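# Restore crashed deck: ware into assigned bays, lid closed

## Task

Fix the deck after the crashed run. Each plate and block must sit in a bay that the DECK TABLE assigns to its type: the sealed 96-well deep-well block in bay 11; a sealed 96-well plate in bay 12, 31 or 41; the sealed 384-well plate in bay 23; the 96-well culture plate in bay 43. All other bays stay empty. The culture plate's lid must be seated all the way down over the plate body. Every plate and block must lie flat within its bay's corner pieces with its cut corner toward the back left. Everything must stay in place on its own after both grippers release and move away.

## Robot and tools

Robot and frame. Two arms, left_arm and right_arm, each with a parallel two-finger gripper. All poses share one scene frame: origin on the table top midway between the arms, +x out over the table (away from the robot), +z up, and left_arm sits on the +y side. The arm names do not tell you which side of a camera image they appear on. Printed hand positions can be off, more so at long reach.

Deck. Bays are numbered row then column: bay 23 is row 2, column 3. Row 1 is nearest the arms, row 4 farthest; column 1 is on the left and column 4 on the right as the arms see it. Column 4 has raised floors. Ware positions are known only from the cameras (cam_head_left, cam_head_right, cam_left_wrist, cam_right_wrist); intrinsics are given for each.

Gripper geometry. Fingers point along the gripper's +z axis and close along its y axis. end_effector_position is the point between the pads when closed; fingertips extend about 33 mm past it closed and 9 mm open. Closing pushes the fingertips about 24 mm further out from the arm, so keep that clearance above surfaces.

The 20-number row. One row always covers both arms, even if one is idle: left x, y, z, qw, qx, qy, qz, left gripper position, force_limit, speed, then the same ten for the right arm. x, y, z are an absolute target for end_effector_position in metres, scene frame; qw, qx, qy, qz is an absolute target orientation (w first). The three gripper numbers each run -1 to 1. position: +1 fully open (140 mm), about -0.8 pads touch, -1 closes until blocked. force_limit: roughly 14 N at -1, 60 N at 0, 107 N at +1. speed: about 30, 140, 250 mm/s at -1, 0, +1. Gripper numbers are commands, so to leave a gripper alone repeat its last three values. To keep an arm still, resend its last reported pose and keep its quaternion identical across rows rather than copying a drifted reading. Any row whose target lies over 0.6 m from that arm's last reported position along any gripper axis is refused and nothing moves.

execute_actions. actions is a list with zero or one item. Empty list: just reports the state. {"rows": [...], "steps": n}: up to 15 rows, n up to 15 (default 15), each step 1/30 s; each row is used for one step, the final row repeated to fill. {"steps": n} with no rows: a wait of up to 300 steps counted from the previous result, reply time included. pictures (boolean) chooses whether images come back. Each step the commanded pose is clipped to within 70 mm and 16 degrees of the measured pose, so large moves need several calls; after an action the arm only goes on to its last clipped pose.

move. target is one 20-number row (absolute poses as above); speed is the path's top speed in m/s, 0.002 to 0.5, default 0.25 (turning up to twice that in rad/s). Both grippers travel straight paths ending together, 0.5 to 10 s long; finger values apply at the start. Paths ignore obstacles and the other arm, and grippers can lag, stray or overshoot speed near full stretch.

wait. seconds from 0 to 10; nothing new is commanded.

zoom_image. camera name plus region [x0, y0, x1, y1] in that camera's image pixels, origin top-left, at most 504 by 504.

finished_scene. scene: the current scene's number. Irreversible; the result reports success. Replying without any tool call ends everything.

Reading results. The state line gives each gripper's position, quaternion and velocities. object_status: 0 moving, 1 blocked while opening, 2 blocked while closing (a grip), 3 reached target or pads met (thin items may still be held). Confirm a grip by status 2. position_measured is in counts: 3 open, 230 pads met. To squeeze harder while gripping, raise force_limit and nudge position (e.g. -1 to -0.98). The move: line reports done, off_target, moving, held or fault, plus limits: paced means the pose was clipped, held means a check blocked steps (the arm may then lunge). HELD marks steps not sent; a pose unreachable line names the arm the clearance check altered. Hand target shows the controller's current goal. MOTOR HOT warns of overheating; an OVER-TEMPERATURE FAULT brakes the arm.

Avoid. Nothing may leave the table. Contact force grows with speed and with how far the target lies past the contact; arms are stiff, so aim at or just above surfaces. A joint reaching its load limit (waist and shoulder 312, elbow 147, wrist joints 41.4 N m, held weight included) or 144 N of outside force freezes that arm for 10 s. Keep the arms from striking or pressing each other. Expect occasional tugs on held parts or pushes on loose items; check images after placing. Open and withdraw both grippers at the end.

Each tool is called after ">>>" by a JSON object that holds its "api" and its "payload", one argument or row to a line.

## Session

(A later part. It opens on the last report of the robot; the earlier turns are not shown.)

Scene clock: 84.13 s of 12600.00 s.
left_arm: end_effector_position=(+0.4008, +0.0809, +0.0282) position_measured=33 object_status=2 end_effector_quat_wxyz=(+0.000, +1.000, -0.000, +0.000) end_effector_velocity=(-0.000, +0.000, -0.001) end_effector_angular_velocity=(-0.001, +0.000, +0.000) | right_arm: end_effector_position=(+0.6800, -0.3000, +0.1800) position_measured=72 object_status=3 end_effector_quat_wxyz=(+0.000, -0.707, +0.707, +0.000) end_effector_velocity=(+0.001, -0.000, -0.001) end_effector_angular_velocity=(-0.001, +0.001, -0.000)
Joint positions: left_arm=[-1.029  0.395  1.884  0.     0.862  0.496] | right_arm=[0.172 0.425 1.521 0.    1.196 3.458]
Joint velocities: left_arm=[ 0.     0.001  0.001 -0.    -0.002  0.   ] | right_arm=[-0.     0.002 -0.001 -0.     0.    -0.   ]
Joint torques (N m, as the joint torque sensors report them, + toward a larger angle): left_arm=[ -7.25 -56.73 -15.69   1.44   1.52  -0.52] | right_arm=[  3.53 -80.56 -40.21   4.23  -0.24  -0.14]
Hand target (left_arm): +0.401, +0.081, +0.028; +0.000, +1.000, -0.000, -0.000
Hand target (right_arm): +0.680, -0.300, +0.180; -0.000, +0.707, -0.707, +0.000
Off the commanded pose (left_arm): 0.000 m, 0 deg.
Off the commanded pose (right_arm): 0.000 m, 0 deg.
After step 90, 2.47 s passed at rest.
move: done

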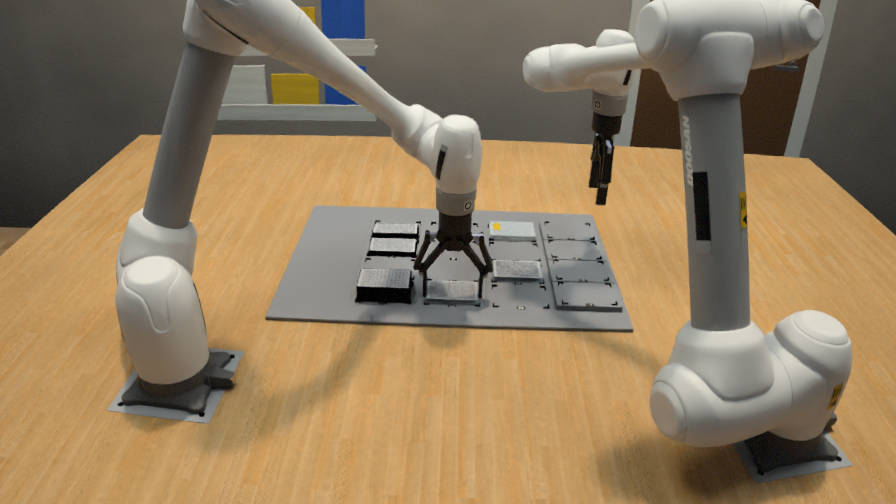

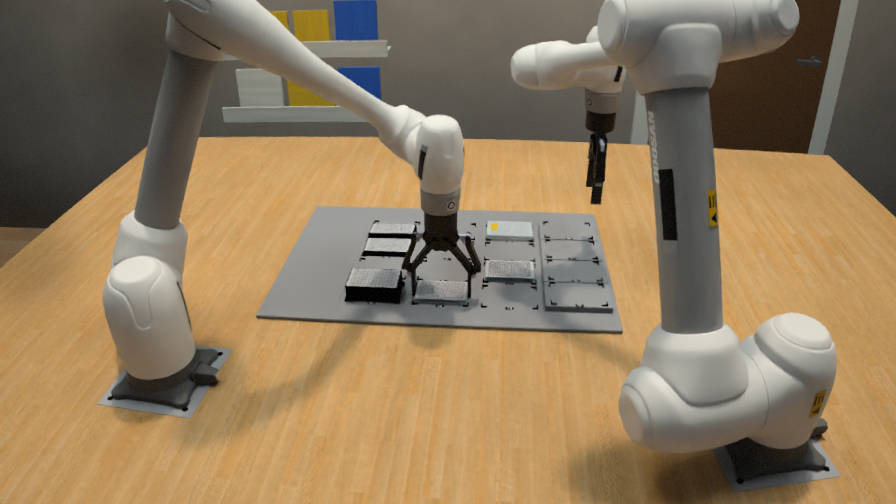

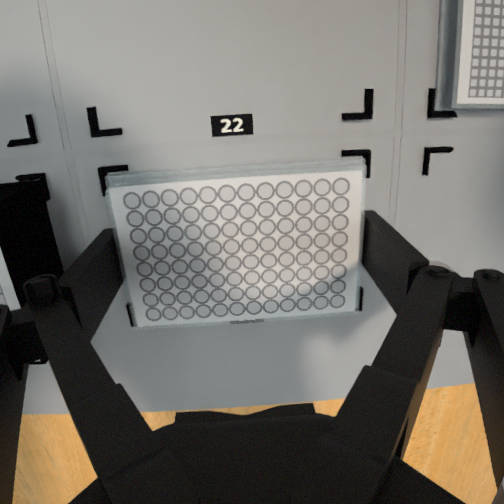

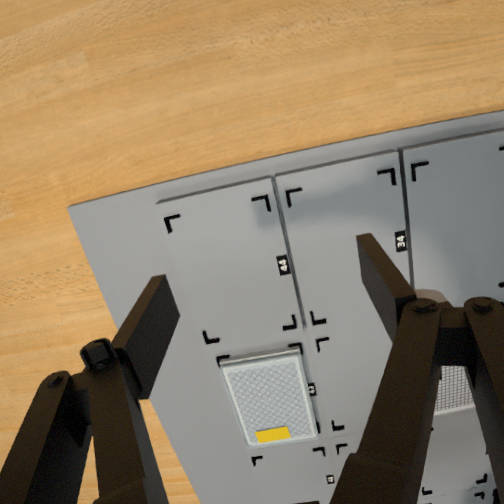

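Seems seated. Release, rise, and inspect plate 41.

>>> {"api": "move", "payload": {
  "target": [0.4007,0.081,0.029,0,1,0,0,0.9,-0.3,-0.5,0.68,-0.3,0.18,0,0.7071,-0.7071,0,0.45,-0.6,-0.7]
}}

>>> {"api": "move", "payload": {
  "target": [0.41,0.081,0.09,0,1,0,0,0.9,-0.3,-0.5,0.68,-0.3,0.18,0,0.7071,-0.7071,0,0.45,-0.6,-0.7]
}}

>>> {"api": "move", "payload": {
  "target": [0.685,0.245,0.07,0,1,0,0,1,-0.3,-0.5,0.68,-0.3,0.18,0,0.7071,-0.7071,0,0.45,-0.6,-0.7]
}}

>>> {"api": "zoom_image", "payload": {
  "camera": "cam_head_left",
  "region": [345,195,505,315]
}}

Scene clock: 93.80 s of 12600.00 s.
left_arm: end_effector_position=(+0.4007, +0.0810, +0.0290) position_measured=16 object_status=3 end_effector_quat_wxyz=(+0.000, +1.000, -0.000, -0.000) end_effector_velocity=(+0.001, +0.000, +0.001) end_effector_angular_velocity=(-0.000, -0.000, +0.002) | right_arm: end_effector_position=(+0.6800, -0.3000, +0.1800) position_measured=72 object_status=3 end_effector_quat_wxyz=(+0.000, -0.707, +0.707, +0.000) end_effector_velocity=(-0.001, -0.000, -0.001) end_effector_angular_velocity=(-0.002, +0.001, +0.001)
Joint positions: left_arm=[-1.029  0.395  1.884 -0.     0.863  0.496] | right_arm=[0.172 0.425 1.521 0.    1.196 3.458]
Joint velocities: left_arm=[ 0.001 -0.    -0.    -0.     0.001 -0.001] | right_arm=[ 0.     0.     0.001 -0.001 -0.     0.   ]
Joint torques (N m, as the joint torque sensors report them, + toward a larger angle): left_arm=[ -1.49 -75.8  -28.45   3.44   0.44  -0.35] | right_arm=[ -0.5  -81.76 -39.7    4.17  -0.03  -0.07]
Hand target (left_arm): +0.401, +0.081, +0.029; -0.000, +1.000, +0.000, +0.000
Hand target (right_arm): +0.680, -0.300, +0.180; -0.000, +0.707, -0.707, -0.000
Off the commanded pose (left_arm): 0.000 m, 0 deg.
Off the commanded pose (right_arm): 0.000 m, 0 deg.
After step 90, 5.97 s passed at rest.
move: done

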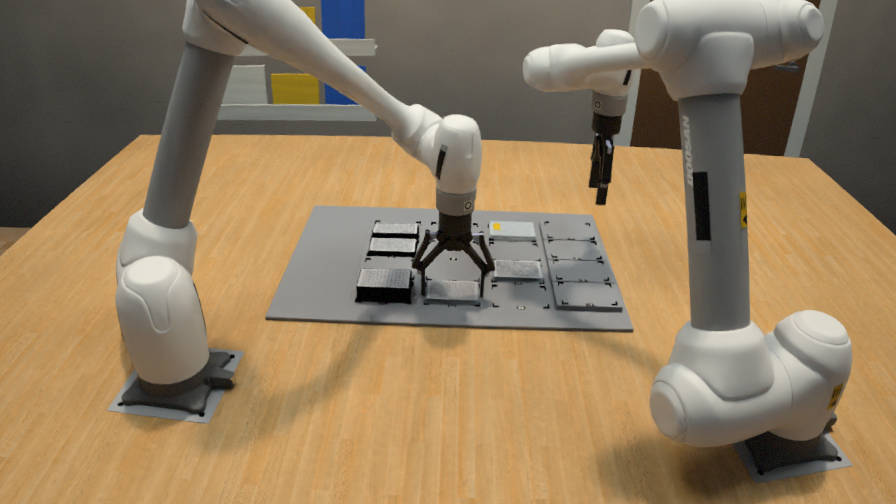

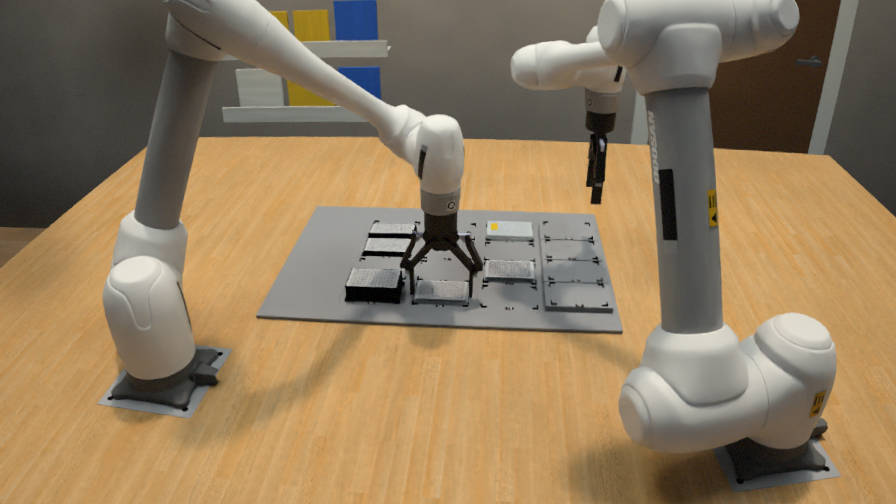

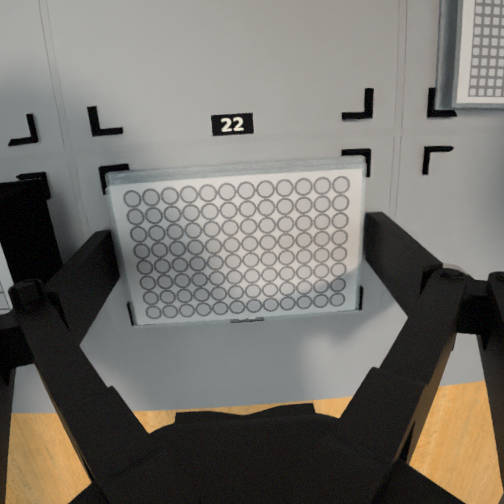

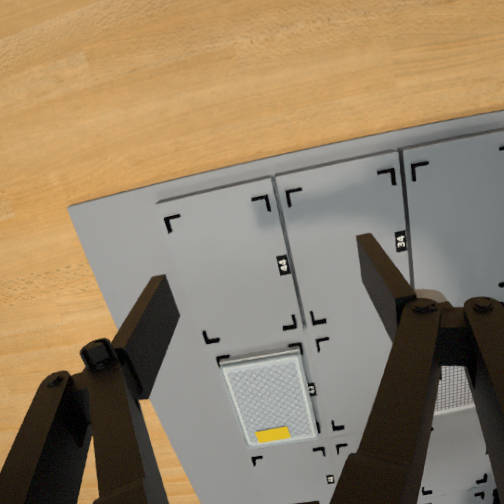

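Scene clock: 94.60 s of 12600.00 s.
left_arm: end_effector_position=(+0.4100, +0.0811, +0.0899) position_measured=16 object_status=3 end_effector_quat_wxyz=(-0.000, +1.000, +0.000, +0.000) end_effector_velocity=(+0.001, +0.000, +0.001) end_effector_angular_velocity=(-0.000, -0.000, +0.000) | right_arm: end_effector_position=(+0.6800, -0.3000, +0.1800) position_measured=72 object_status=3 end_effector_quat_wxyz=(+0.000, -0.707, +0.707, +0.000) end_effector_velocity=(-0.000, -0.001, -0.000) end_effector_angular_velocity=(-0.001, -0.000, +0.000)
Joint positions: left_arm=[-1.016  0.339  1.83   0.     0.973  0.508] | right_arm=[0.172 0.425 1.521 0.    1.196 3.458]
Joint velocities: left_arm=[ 0.002 -0.001 -0.001  0.     0.002  0.001] | right_arm=[-0.    -0.     0.    -0.001  0.     0.   ]
Joint torques (N m, as the joint torque sensors report them, + toward a larger angle): left_arm=[ -0.83 -73.85 -31.34   3.84   0.33  -0.25] | right_arm=[  1.17 -79.65 -39.76   4.11  -0.25  -0.88]
Hand target (left_arm): +0.410, +0.081, +0.090; -0.000, +1.000, +0.000, +0.000
Hand target (right_arm): +0.680, -0.300, +0.180; -0.000, +0.707, -0.707, -0.000
Off the commanded pose (left_arm): 0.000 m, 0 deg.
Off the commanded pose (right_arm): 0.000 m, 0 deg.
move: done

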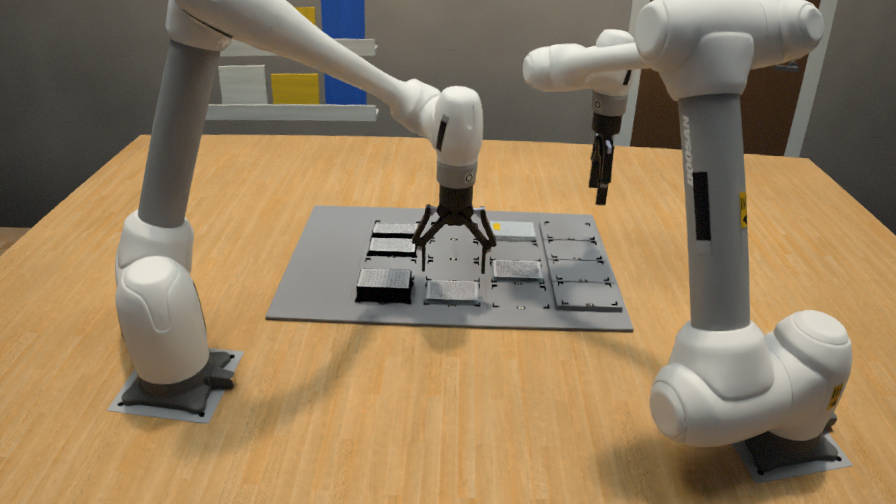

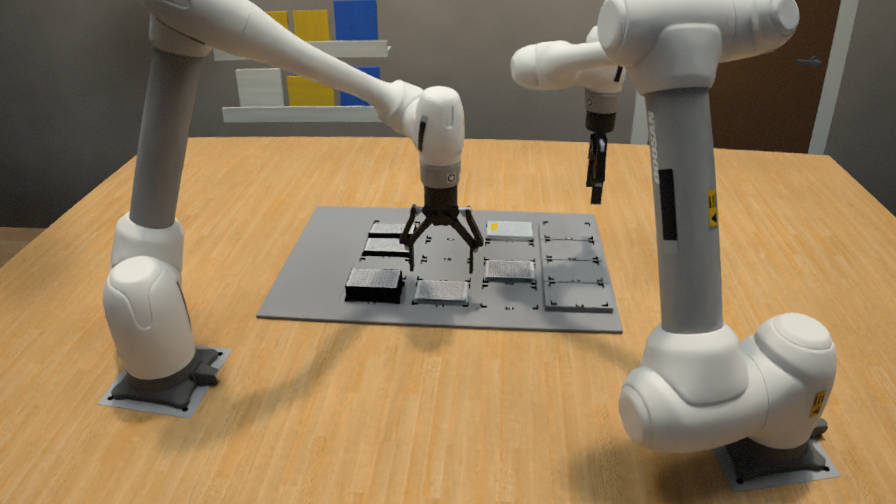

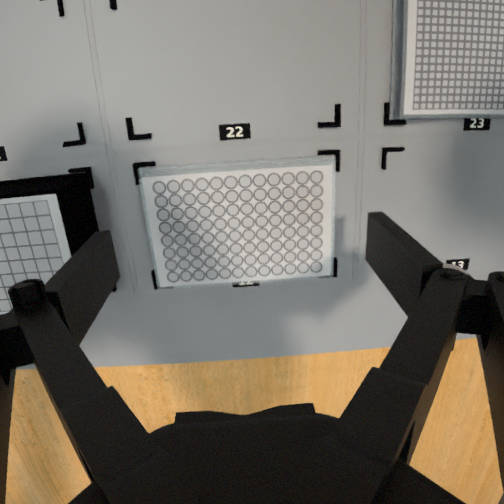

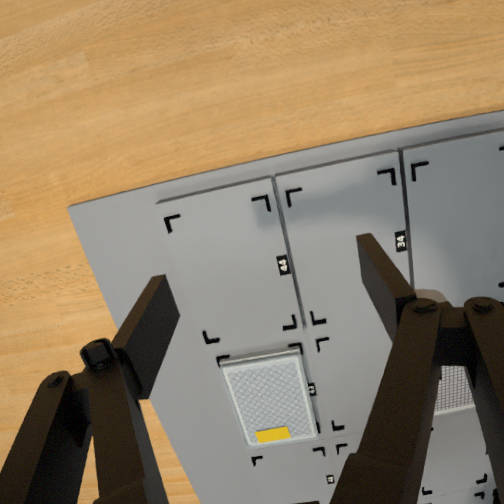

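Scene clock: 96.33 s of 12600.00 s.
left_arm: end_effector_position=(+0.6851, +0.2452, +0.0701) position_measured=3 object_status=3 end_effector_quat_wxyz=(-0.001, +1.000, -0.000, +0.000) end_effector_velocity=(+0.001, +0.000, -0.000) end_effector_angular_velocity=(-0.001, +0.000, -0.000) | right_arm: end_effector_position=(+0.6800, -0.3000, +0.1800) position_measured=72 object_status=3 end_effector_quat_wxyz=(+0.000, -0.707, +0.707, +0.000) end_effector_velocity=(+0.000, -0.000, +0.001) end_effector_angular_velocity=(+0.000, -0.002, +0.000)
Joint positions: left_arm=[-0.569  0.465  1.68   0.002  0.996  0.955] | right_arm=[0.172 0.425 1.521 0.    1.196 3.458]
Joint velocities: left_arm=[ 0.001  0.001 -0.001 -0.001 -0.001  0.002] | right_arm=[-0.    -0.002 -0.    -0.     0.    -0.   ]
Joint torques (N m, as the joint torque sensors report them, + toward a larger angle): left_arm=[ -2.8  -86.73 -32.79   3.69   0.3   -0.24] | right_arm=[  0.   -82.62 -39.8    4.12  -0.28  -0.04]
Hand target (left_arm): +0.685, +0.245, +0.070; -0.001, +1.000, +0.000, +0.000
Hand target (right_arm): +0.680, -0.300, +0.180; -0.000, +0.707, -0.707, -0.000
Off the commanded pose (left_arm): 0.000 m, 0 deg.
Off the commanded pose (right_arm): 0.000 m, 0 deg.
move: done

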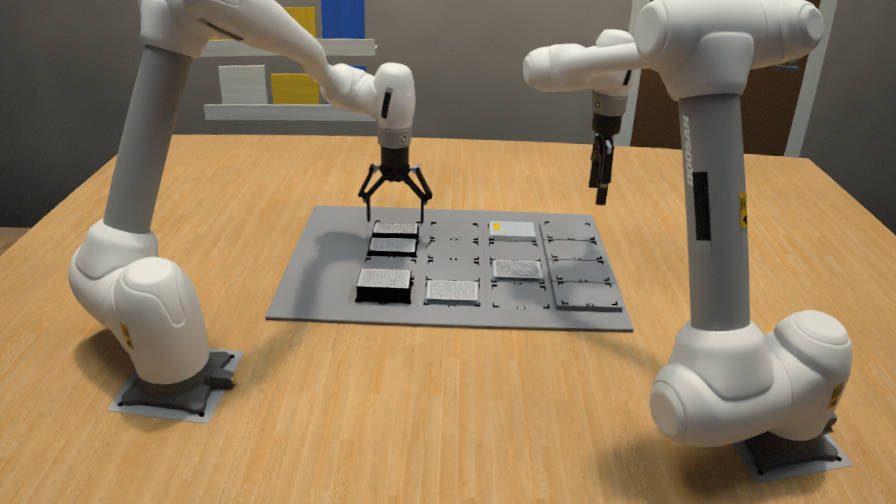

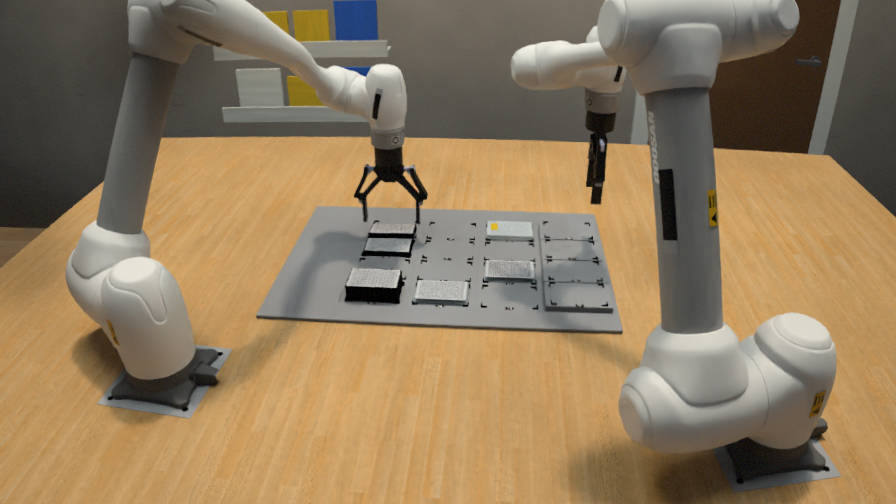

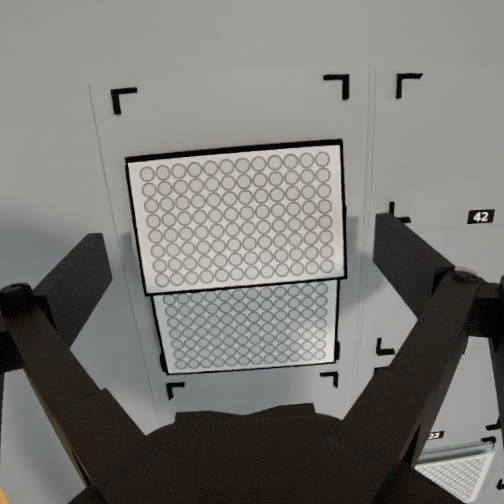

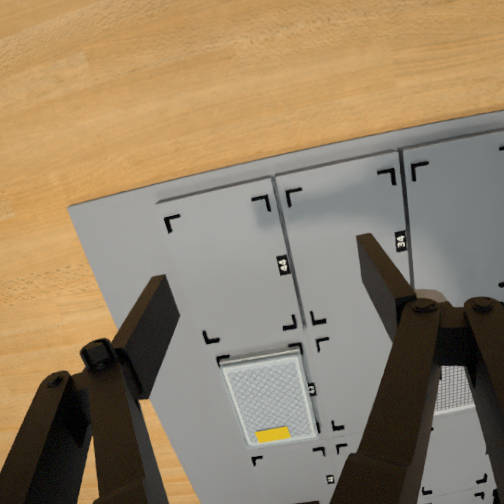

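Region (345, 195, 505, 315) of cam_head_left's 896x504 image, scaled by 3.150, with more detail than that image has; it fills the top 378 rows of this view, and the rest is white.

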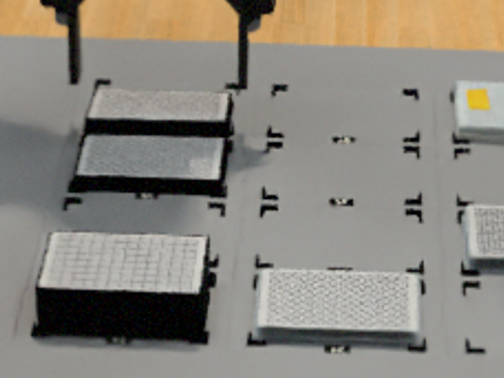

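>>> {"api": "move", "payload": {
  "target": [0.693,0.244,0.039,-0.001,0.9953,0.012,-0.096,1,-0.3,-0.5,0.68,-0.3,0.18,0,0.7071,-0.7071,0,0.45,-0.6,-0.7],
  "speed": 0.08
}}

>>> {"api": "move", "payload": {
  "target": [0.693,0.244,0.039,-0.001,0.9953,0.012,-0.096,-1,-0.3,-0.7,0.68,-0.3,0.18,0,0.7071,-0.7071,0,0.45,-0.6,-0.7]
}}

Scene clock: 109.43 s of 12600.00 s.
left_arm: end_effector_position=(+0.6930, +0.2441, +0.0389) position_measured=3 object_status=3 end_effector_quat_wxyz=(-0.001, +0.995, +0.012, -0.096) end_effector_velocity=(+0.001, +0.000, -0.000) end_effector_angular_velocity=(+0.001, +0.004, -0.001) | right_arm: end_effector_position=(+0.6800, -0.3000, +0.1800) position_measured=72 object_status=3 end_effector_quat_wxyz=(-0.000, -0.707, +0.707, -0.000) end_effector_velocity=(+0.000, -0.001, -0.000) end_effector_angular_velocity=(-0.000, +0.000, -0.001)
Joint positions: left_arm=[-0.519  0.582  1.567 -0.112  1.158  1.036] | right_arm=[ 0.172  0.425  1.521 -0.     1.196  3.458]
Joint velocities: left_arm=[ 0.001  0.003 -0.004 -0.001  0.005  0.002] | right_arm=[-0.001  0.    -0.    -0.    -0.     0.   ]
Joint torques (N m, as the joint torque sensors report them, + toward a larger angle): left_arm=[ -2.12 -98.17 -31.27   3.35   0.85  -0.09] | right_arm=[  1.95 -83.1  -39.41   4.37  -0.28  -0.41]
Hand target (left_arm): +0.693, +0.244, +0.039; -0.001, +0.995, +0.012, -0.096
Hand target (right_arm): +0.680, -0.300, +0.180; -0.000, +0.707, -0.707, +0.000
Off the commanded pose (left_arm): 0.000 m, 0 deg.
Off the commanded pose (right_arm): 0.000 m, 0 deg.
After step 90, 8.60 s passed at rest.
move: done

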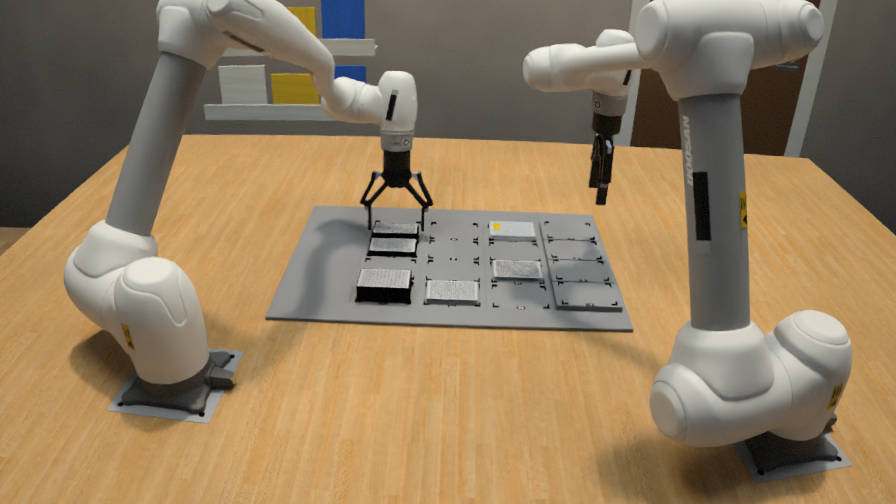

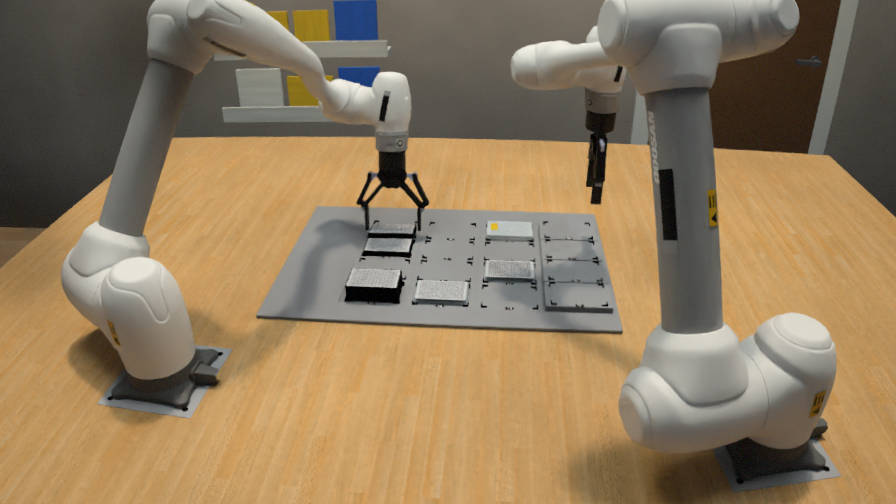

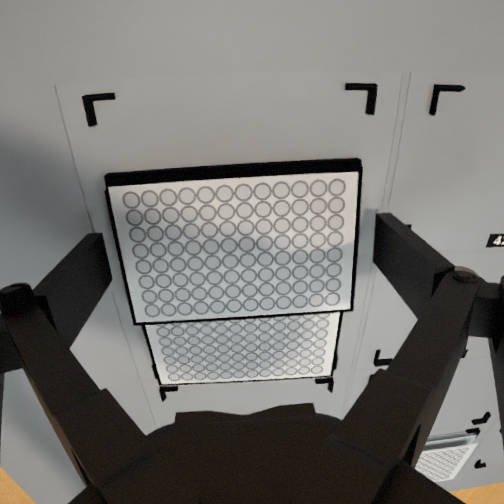

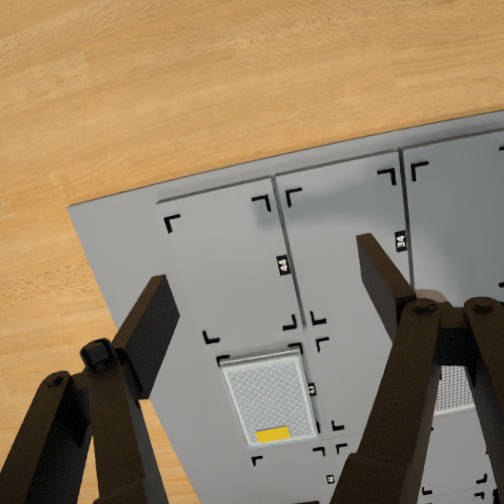

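Scene clock: 110.13 s of 12600.00 s.
left_arm: end_effector_position=(+0.6931, +0.2440, +0.0391) position_measured=37 object_status=2 end_effector_quat_wxyz=(-0.001, +0.995, +0.012, -0.096) end_effector_velocity=(+0.000, -0.001, -0.000) end_effector_angular_velocity=(-0.002, -0.000, +0.001) | right_arm: end_effector_position=(+0.6800, -0.3000, +0.1800) position_measured=72 object_status=3 end_effector_quat_wxyz=(-0.000, -0.707, +0.707, -0.000) end_effector_velocity=(-0.001, +0.001, -0.001) end_effector_angular_velocity=(+0.000, +0.002, +0.000)
Joint positions: left_arm=[-0.519  0.582  1.567 -0.112  1.159  1.036] | right_arm=[ 0.172  0.425  1.521 -0.     1.196  3.458]
Joint velocities: left_arm=[ 0.     0.001 -0.    -0.002 -0.002 -0.   ] | right_arm=[0.001 0.    0.001 0.001 0.    0.   ]
Joint torques (N m, as the joint torque sensors report them, + toward a larger angle): left_arm=[ -9.24 -68.21 -19.53   0.21  -3.43  -0.2 ] | right_arm=[ -0.28 -81.11 -39.37   4.42   0.11  -0.01]
Hand target (left_arm): +0.693, +0.244, +0.039; -0.001, +0.995, +0.012, -0.096
Hand target (right_arm): +0.680, -0.300, +0.180; -0.000, +0.707, -0.707, +0.000
Off the commanded pose (left_arm): 0.000 m, 0 deg.
Off the commanded pose (right_arm): 0.000 m, 0 deg.
move: done

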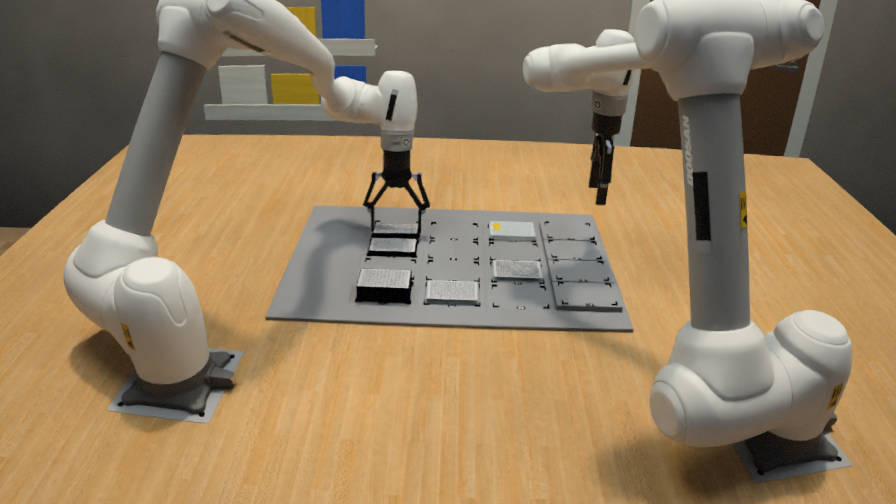

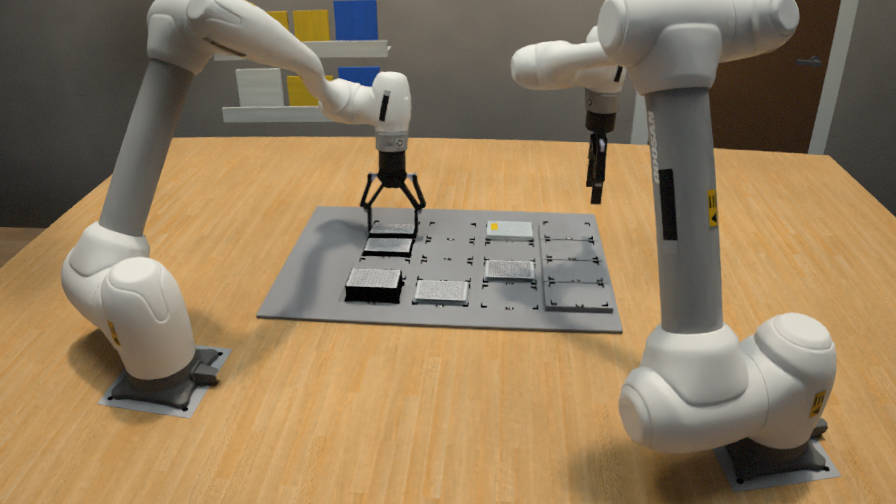

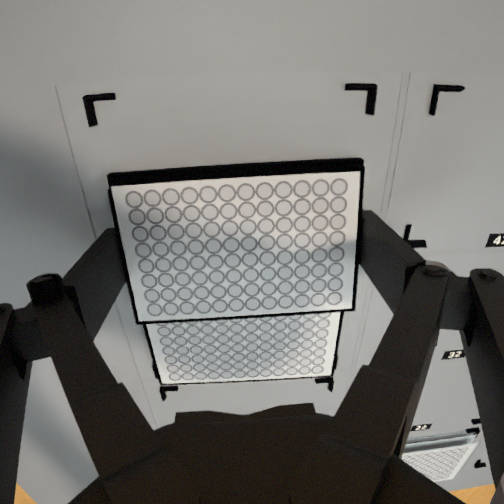

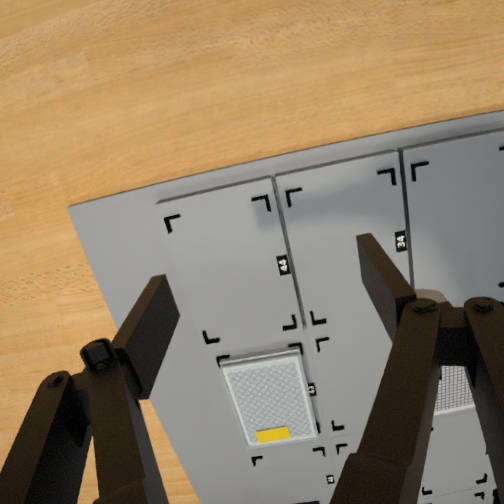

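>>> {"api": "move", "payload": {
  "target": [0.705,0.245,0.05,0,0.9988,0,-0.048,-1,-0.3,-0.7,0.68,-0.3,0.18,0,0.7071,-0.7071,0,0.45,-0.6,-0.7],
  "speed": 0.05
}}

>>> {"api": "move", "payload": {
  "target": [0.72,0.247,0.039,0,1,0,0,-1,-0.3,-0.7,0.68,-0.3,0.18,0,0.7071,-0.7071,0,0.45,-0.6,-0.7],
  "speed": 0.06
}}

>>> {"api": "zoom_image", "payload": {
  "camera": "cam_left_wrist",
  "region": [80,120,400,350]
}}

Scene clock: 118.80 s of 12600.00 s.
left_arm: end_effector_position=(+0.7050, +0.2450, +0.0500) position_measured=38 object_status=2 end_effector_quat_wxyz=(+0.000, +0.999, +0.000, -0.048) end_effector_velocity=(+0.002, -0.000, +0.001) end_effector_angular_velocity=(-0.002, -0.007, +0.000) | right_arm: end_effector_position=(+0.6800, -0.3000, +0.1800) position_measured=72 object_status=3 end_effector_quat_wxyz=(-0.000, -0.707, +0.707, -0.000) end_effector_velocity=(+0.000, +0.001, +0.001) end_effector_angular_velocity=(+0.001, -0.001, +0.000)
Joint positions: left_arm=[-0.531  0.544  1.597 -0.06   1.082  1.024] | right_arm=[ 0.172  0.425  1.521 -0.     1.196  3.458]
Joint velocities: left_arm=[-0.    -0.002  0.002  0.002 -0.007 -0.001] | right_arm=[ 0.    -0.001 -0.001  0.001 -0.    -0.   ]
Joint torques (N m, as the joint torque sensors report them, + toward a larger angle): left_arm=[ -0.23 -95.01 -31.97   3.72   0.62  -0.38] | right_arm=[  0.69 -79.86 -38.9    4.48  -0.52  -0.49]
Hand target (left_arm): +0.705, +0.245, +0.050; +0.000, +0.999, -0.000, -0.048
Hand target (right_arm): +0.680, -0.300, +0.180; -0.000, +0.707, -0.707, +0.000
Off the commanded pose (left_arm): 0.000 m, 0 deg.
Off the commanded pose (right_arm): 0.000 m, 0 deg.
After step 90, 4.43 s passed at rest.
move: done

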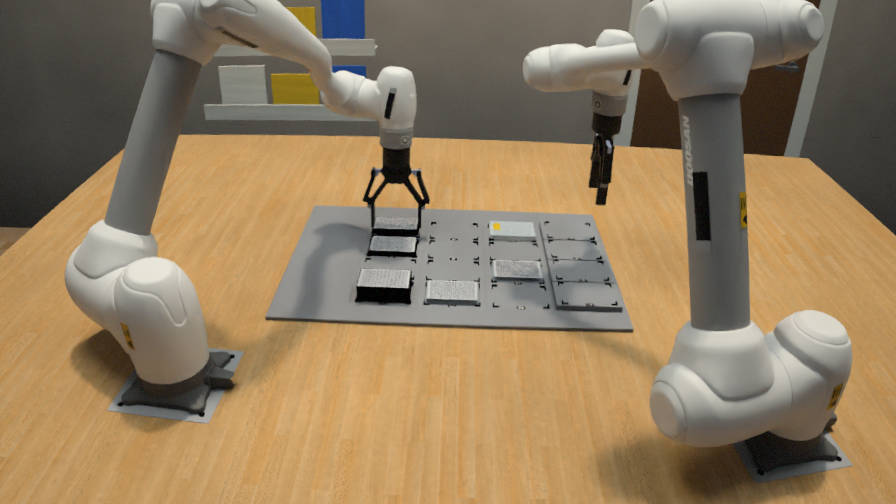

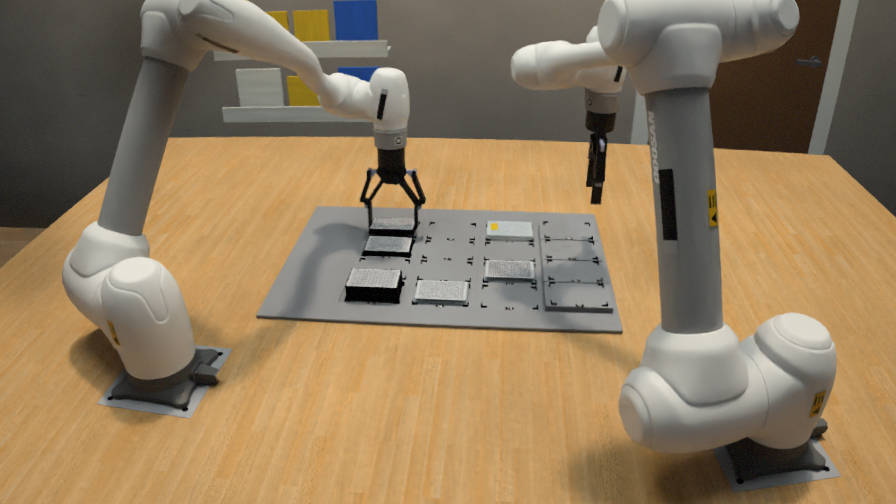

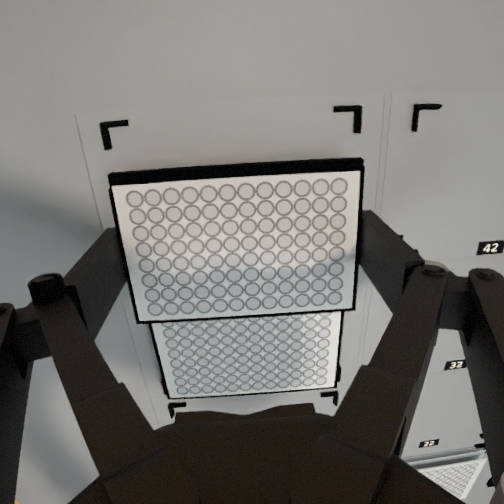

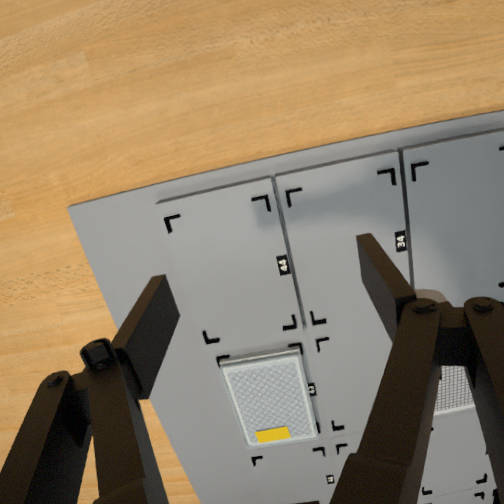

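Scene clock: 119.87 s of 12600.00 s.
left_arm: end_effector_position=(+0.7200, +0.2469, +0.0391) position_measured=38 object_status=2 end_effector_quat_wxyz=(+0.000, +1.000, -0.000, -0.000) end_effector_velocity=(+0.000, +0.001, -0.001) end_effector_angular_velocity=(+0.001, -0.003, +0.001) | right_arm: end_effector_position=(+0.6800, -0.3000, +0.1800) position_measured=72 object_status=3 end_effector_quat_wxyz=(-0.000, -0.707, +0.707, -0.000) end_effector_velocity=(+0.000, +0.000, +0.000) end_effector_angular_velocity=(+0.000, -0.000, +0.000)
Joint positions: left_arm=[-0.541  0.532  1.638 -0.     0.972  0.985] | right_arm=[ 0.172  0.425  1.521 -0.     1.196  3.458]
Joint velocities: left_arm=[-0.    -0.     0.002  0.003 -0.003 -0.003] | right_arm=[ 0.     0.    -0.001  0.    -0.    -0.   ]
Joint torques (N m, as the joint torque sensors report them, + toward a larger angle): left_arm=[ -0.48 -92.95 -30.53   3.74   0.22  -0.1 ] | right_arm=[  3.48 -77.81 -39.54   4.21   0.05  -0.26]
Hand target (left_arm): +0.720, +0.247, +0.039; +0.000, +1.000, -0.000, -0.000
Hand target (right_arm): +0.680, -0.300, +0.180; -0.000, +0.707, -0.707, +0.000
Off the commanded pose (left_arm): 0.000 m, 0 deg.
Off the commanded pose (right_arm): 0.000 m, 0 deg.
move: done

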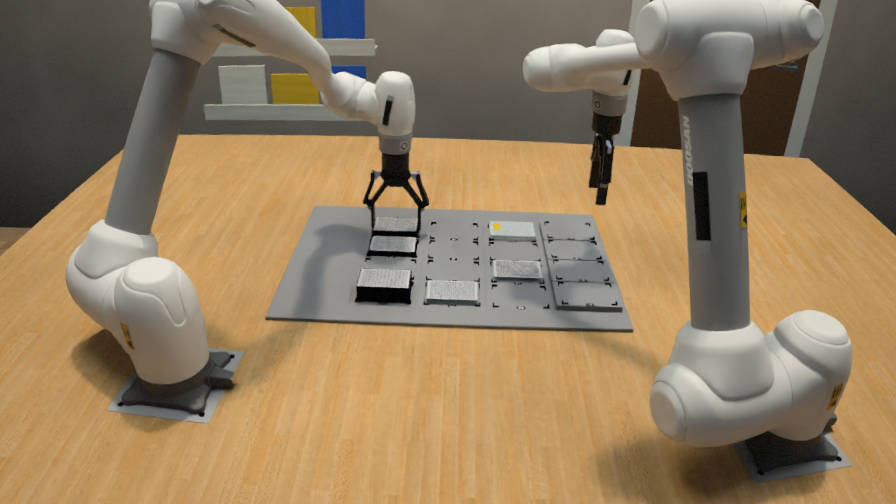

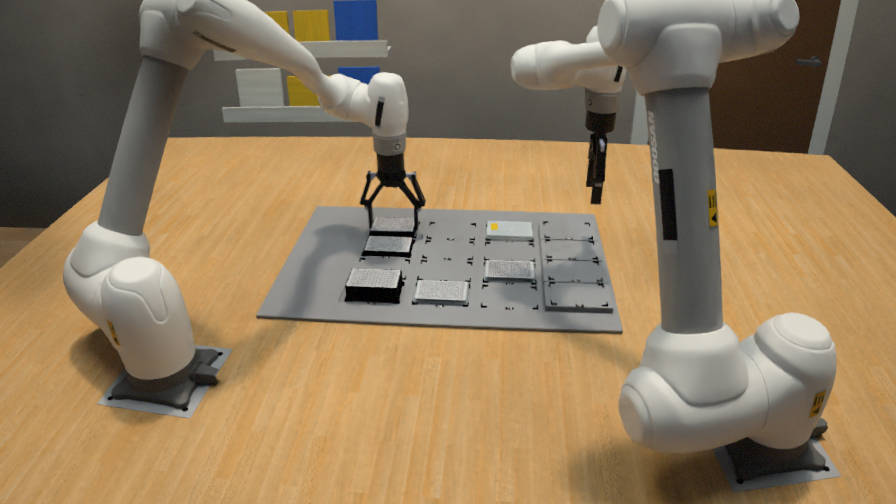

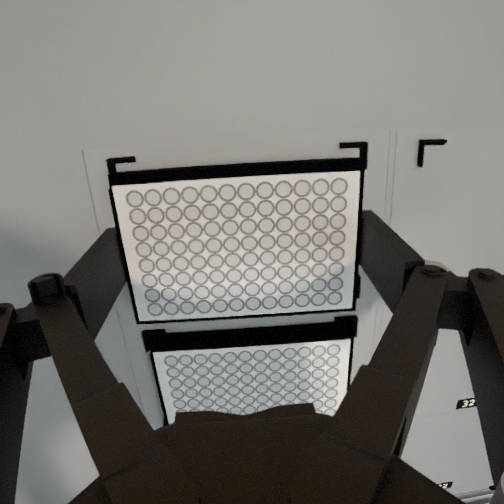

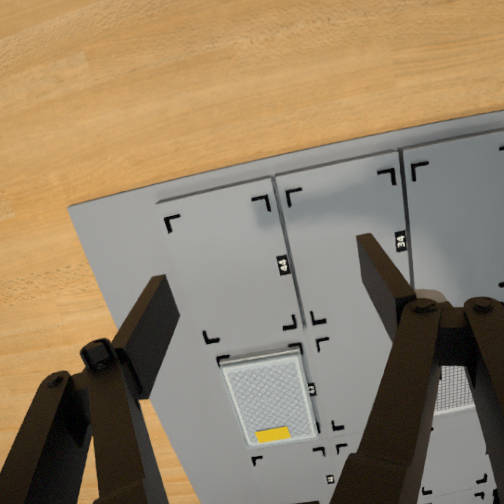

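Region (80, 120, 400, 350) of cam_left_wrist's 504x504 image, scaled by 1.575, with more detail than that image has; it fills the top 362 rows of this view, and the rest is white.

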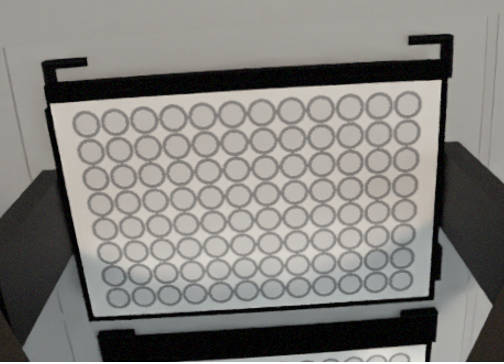

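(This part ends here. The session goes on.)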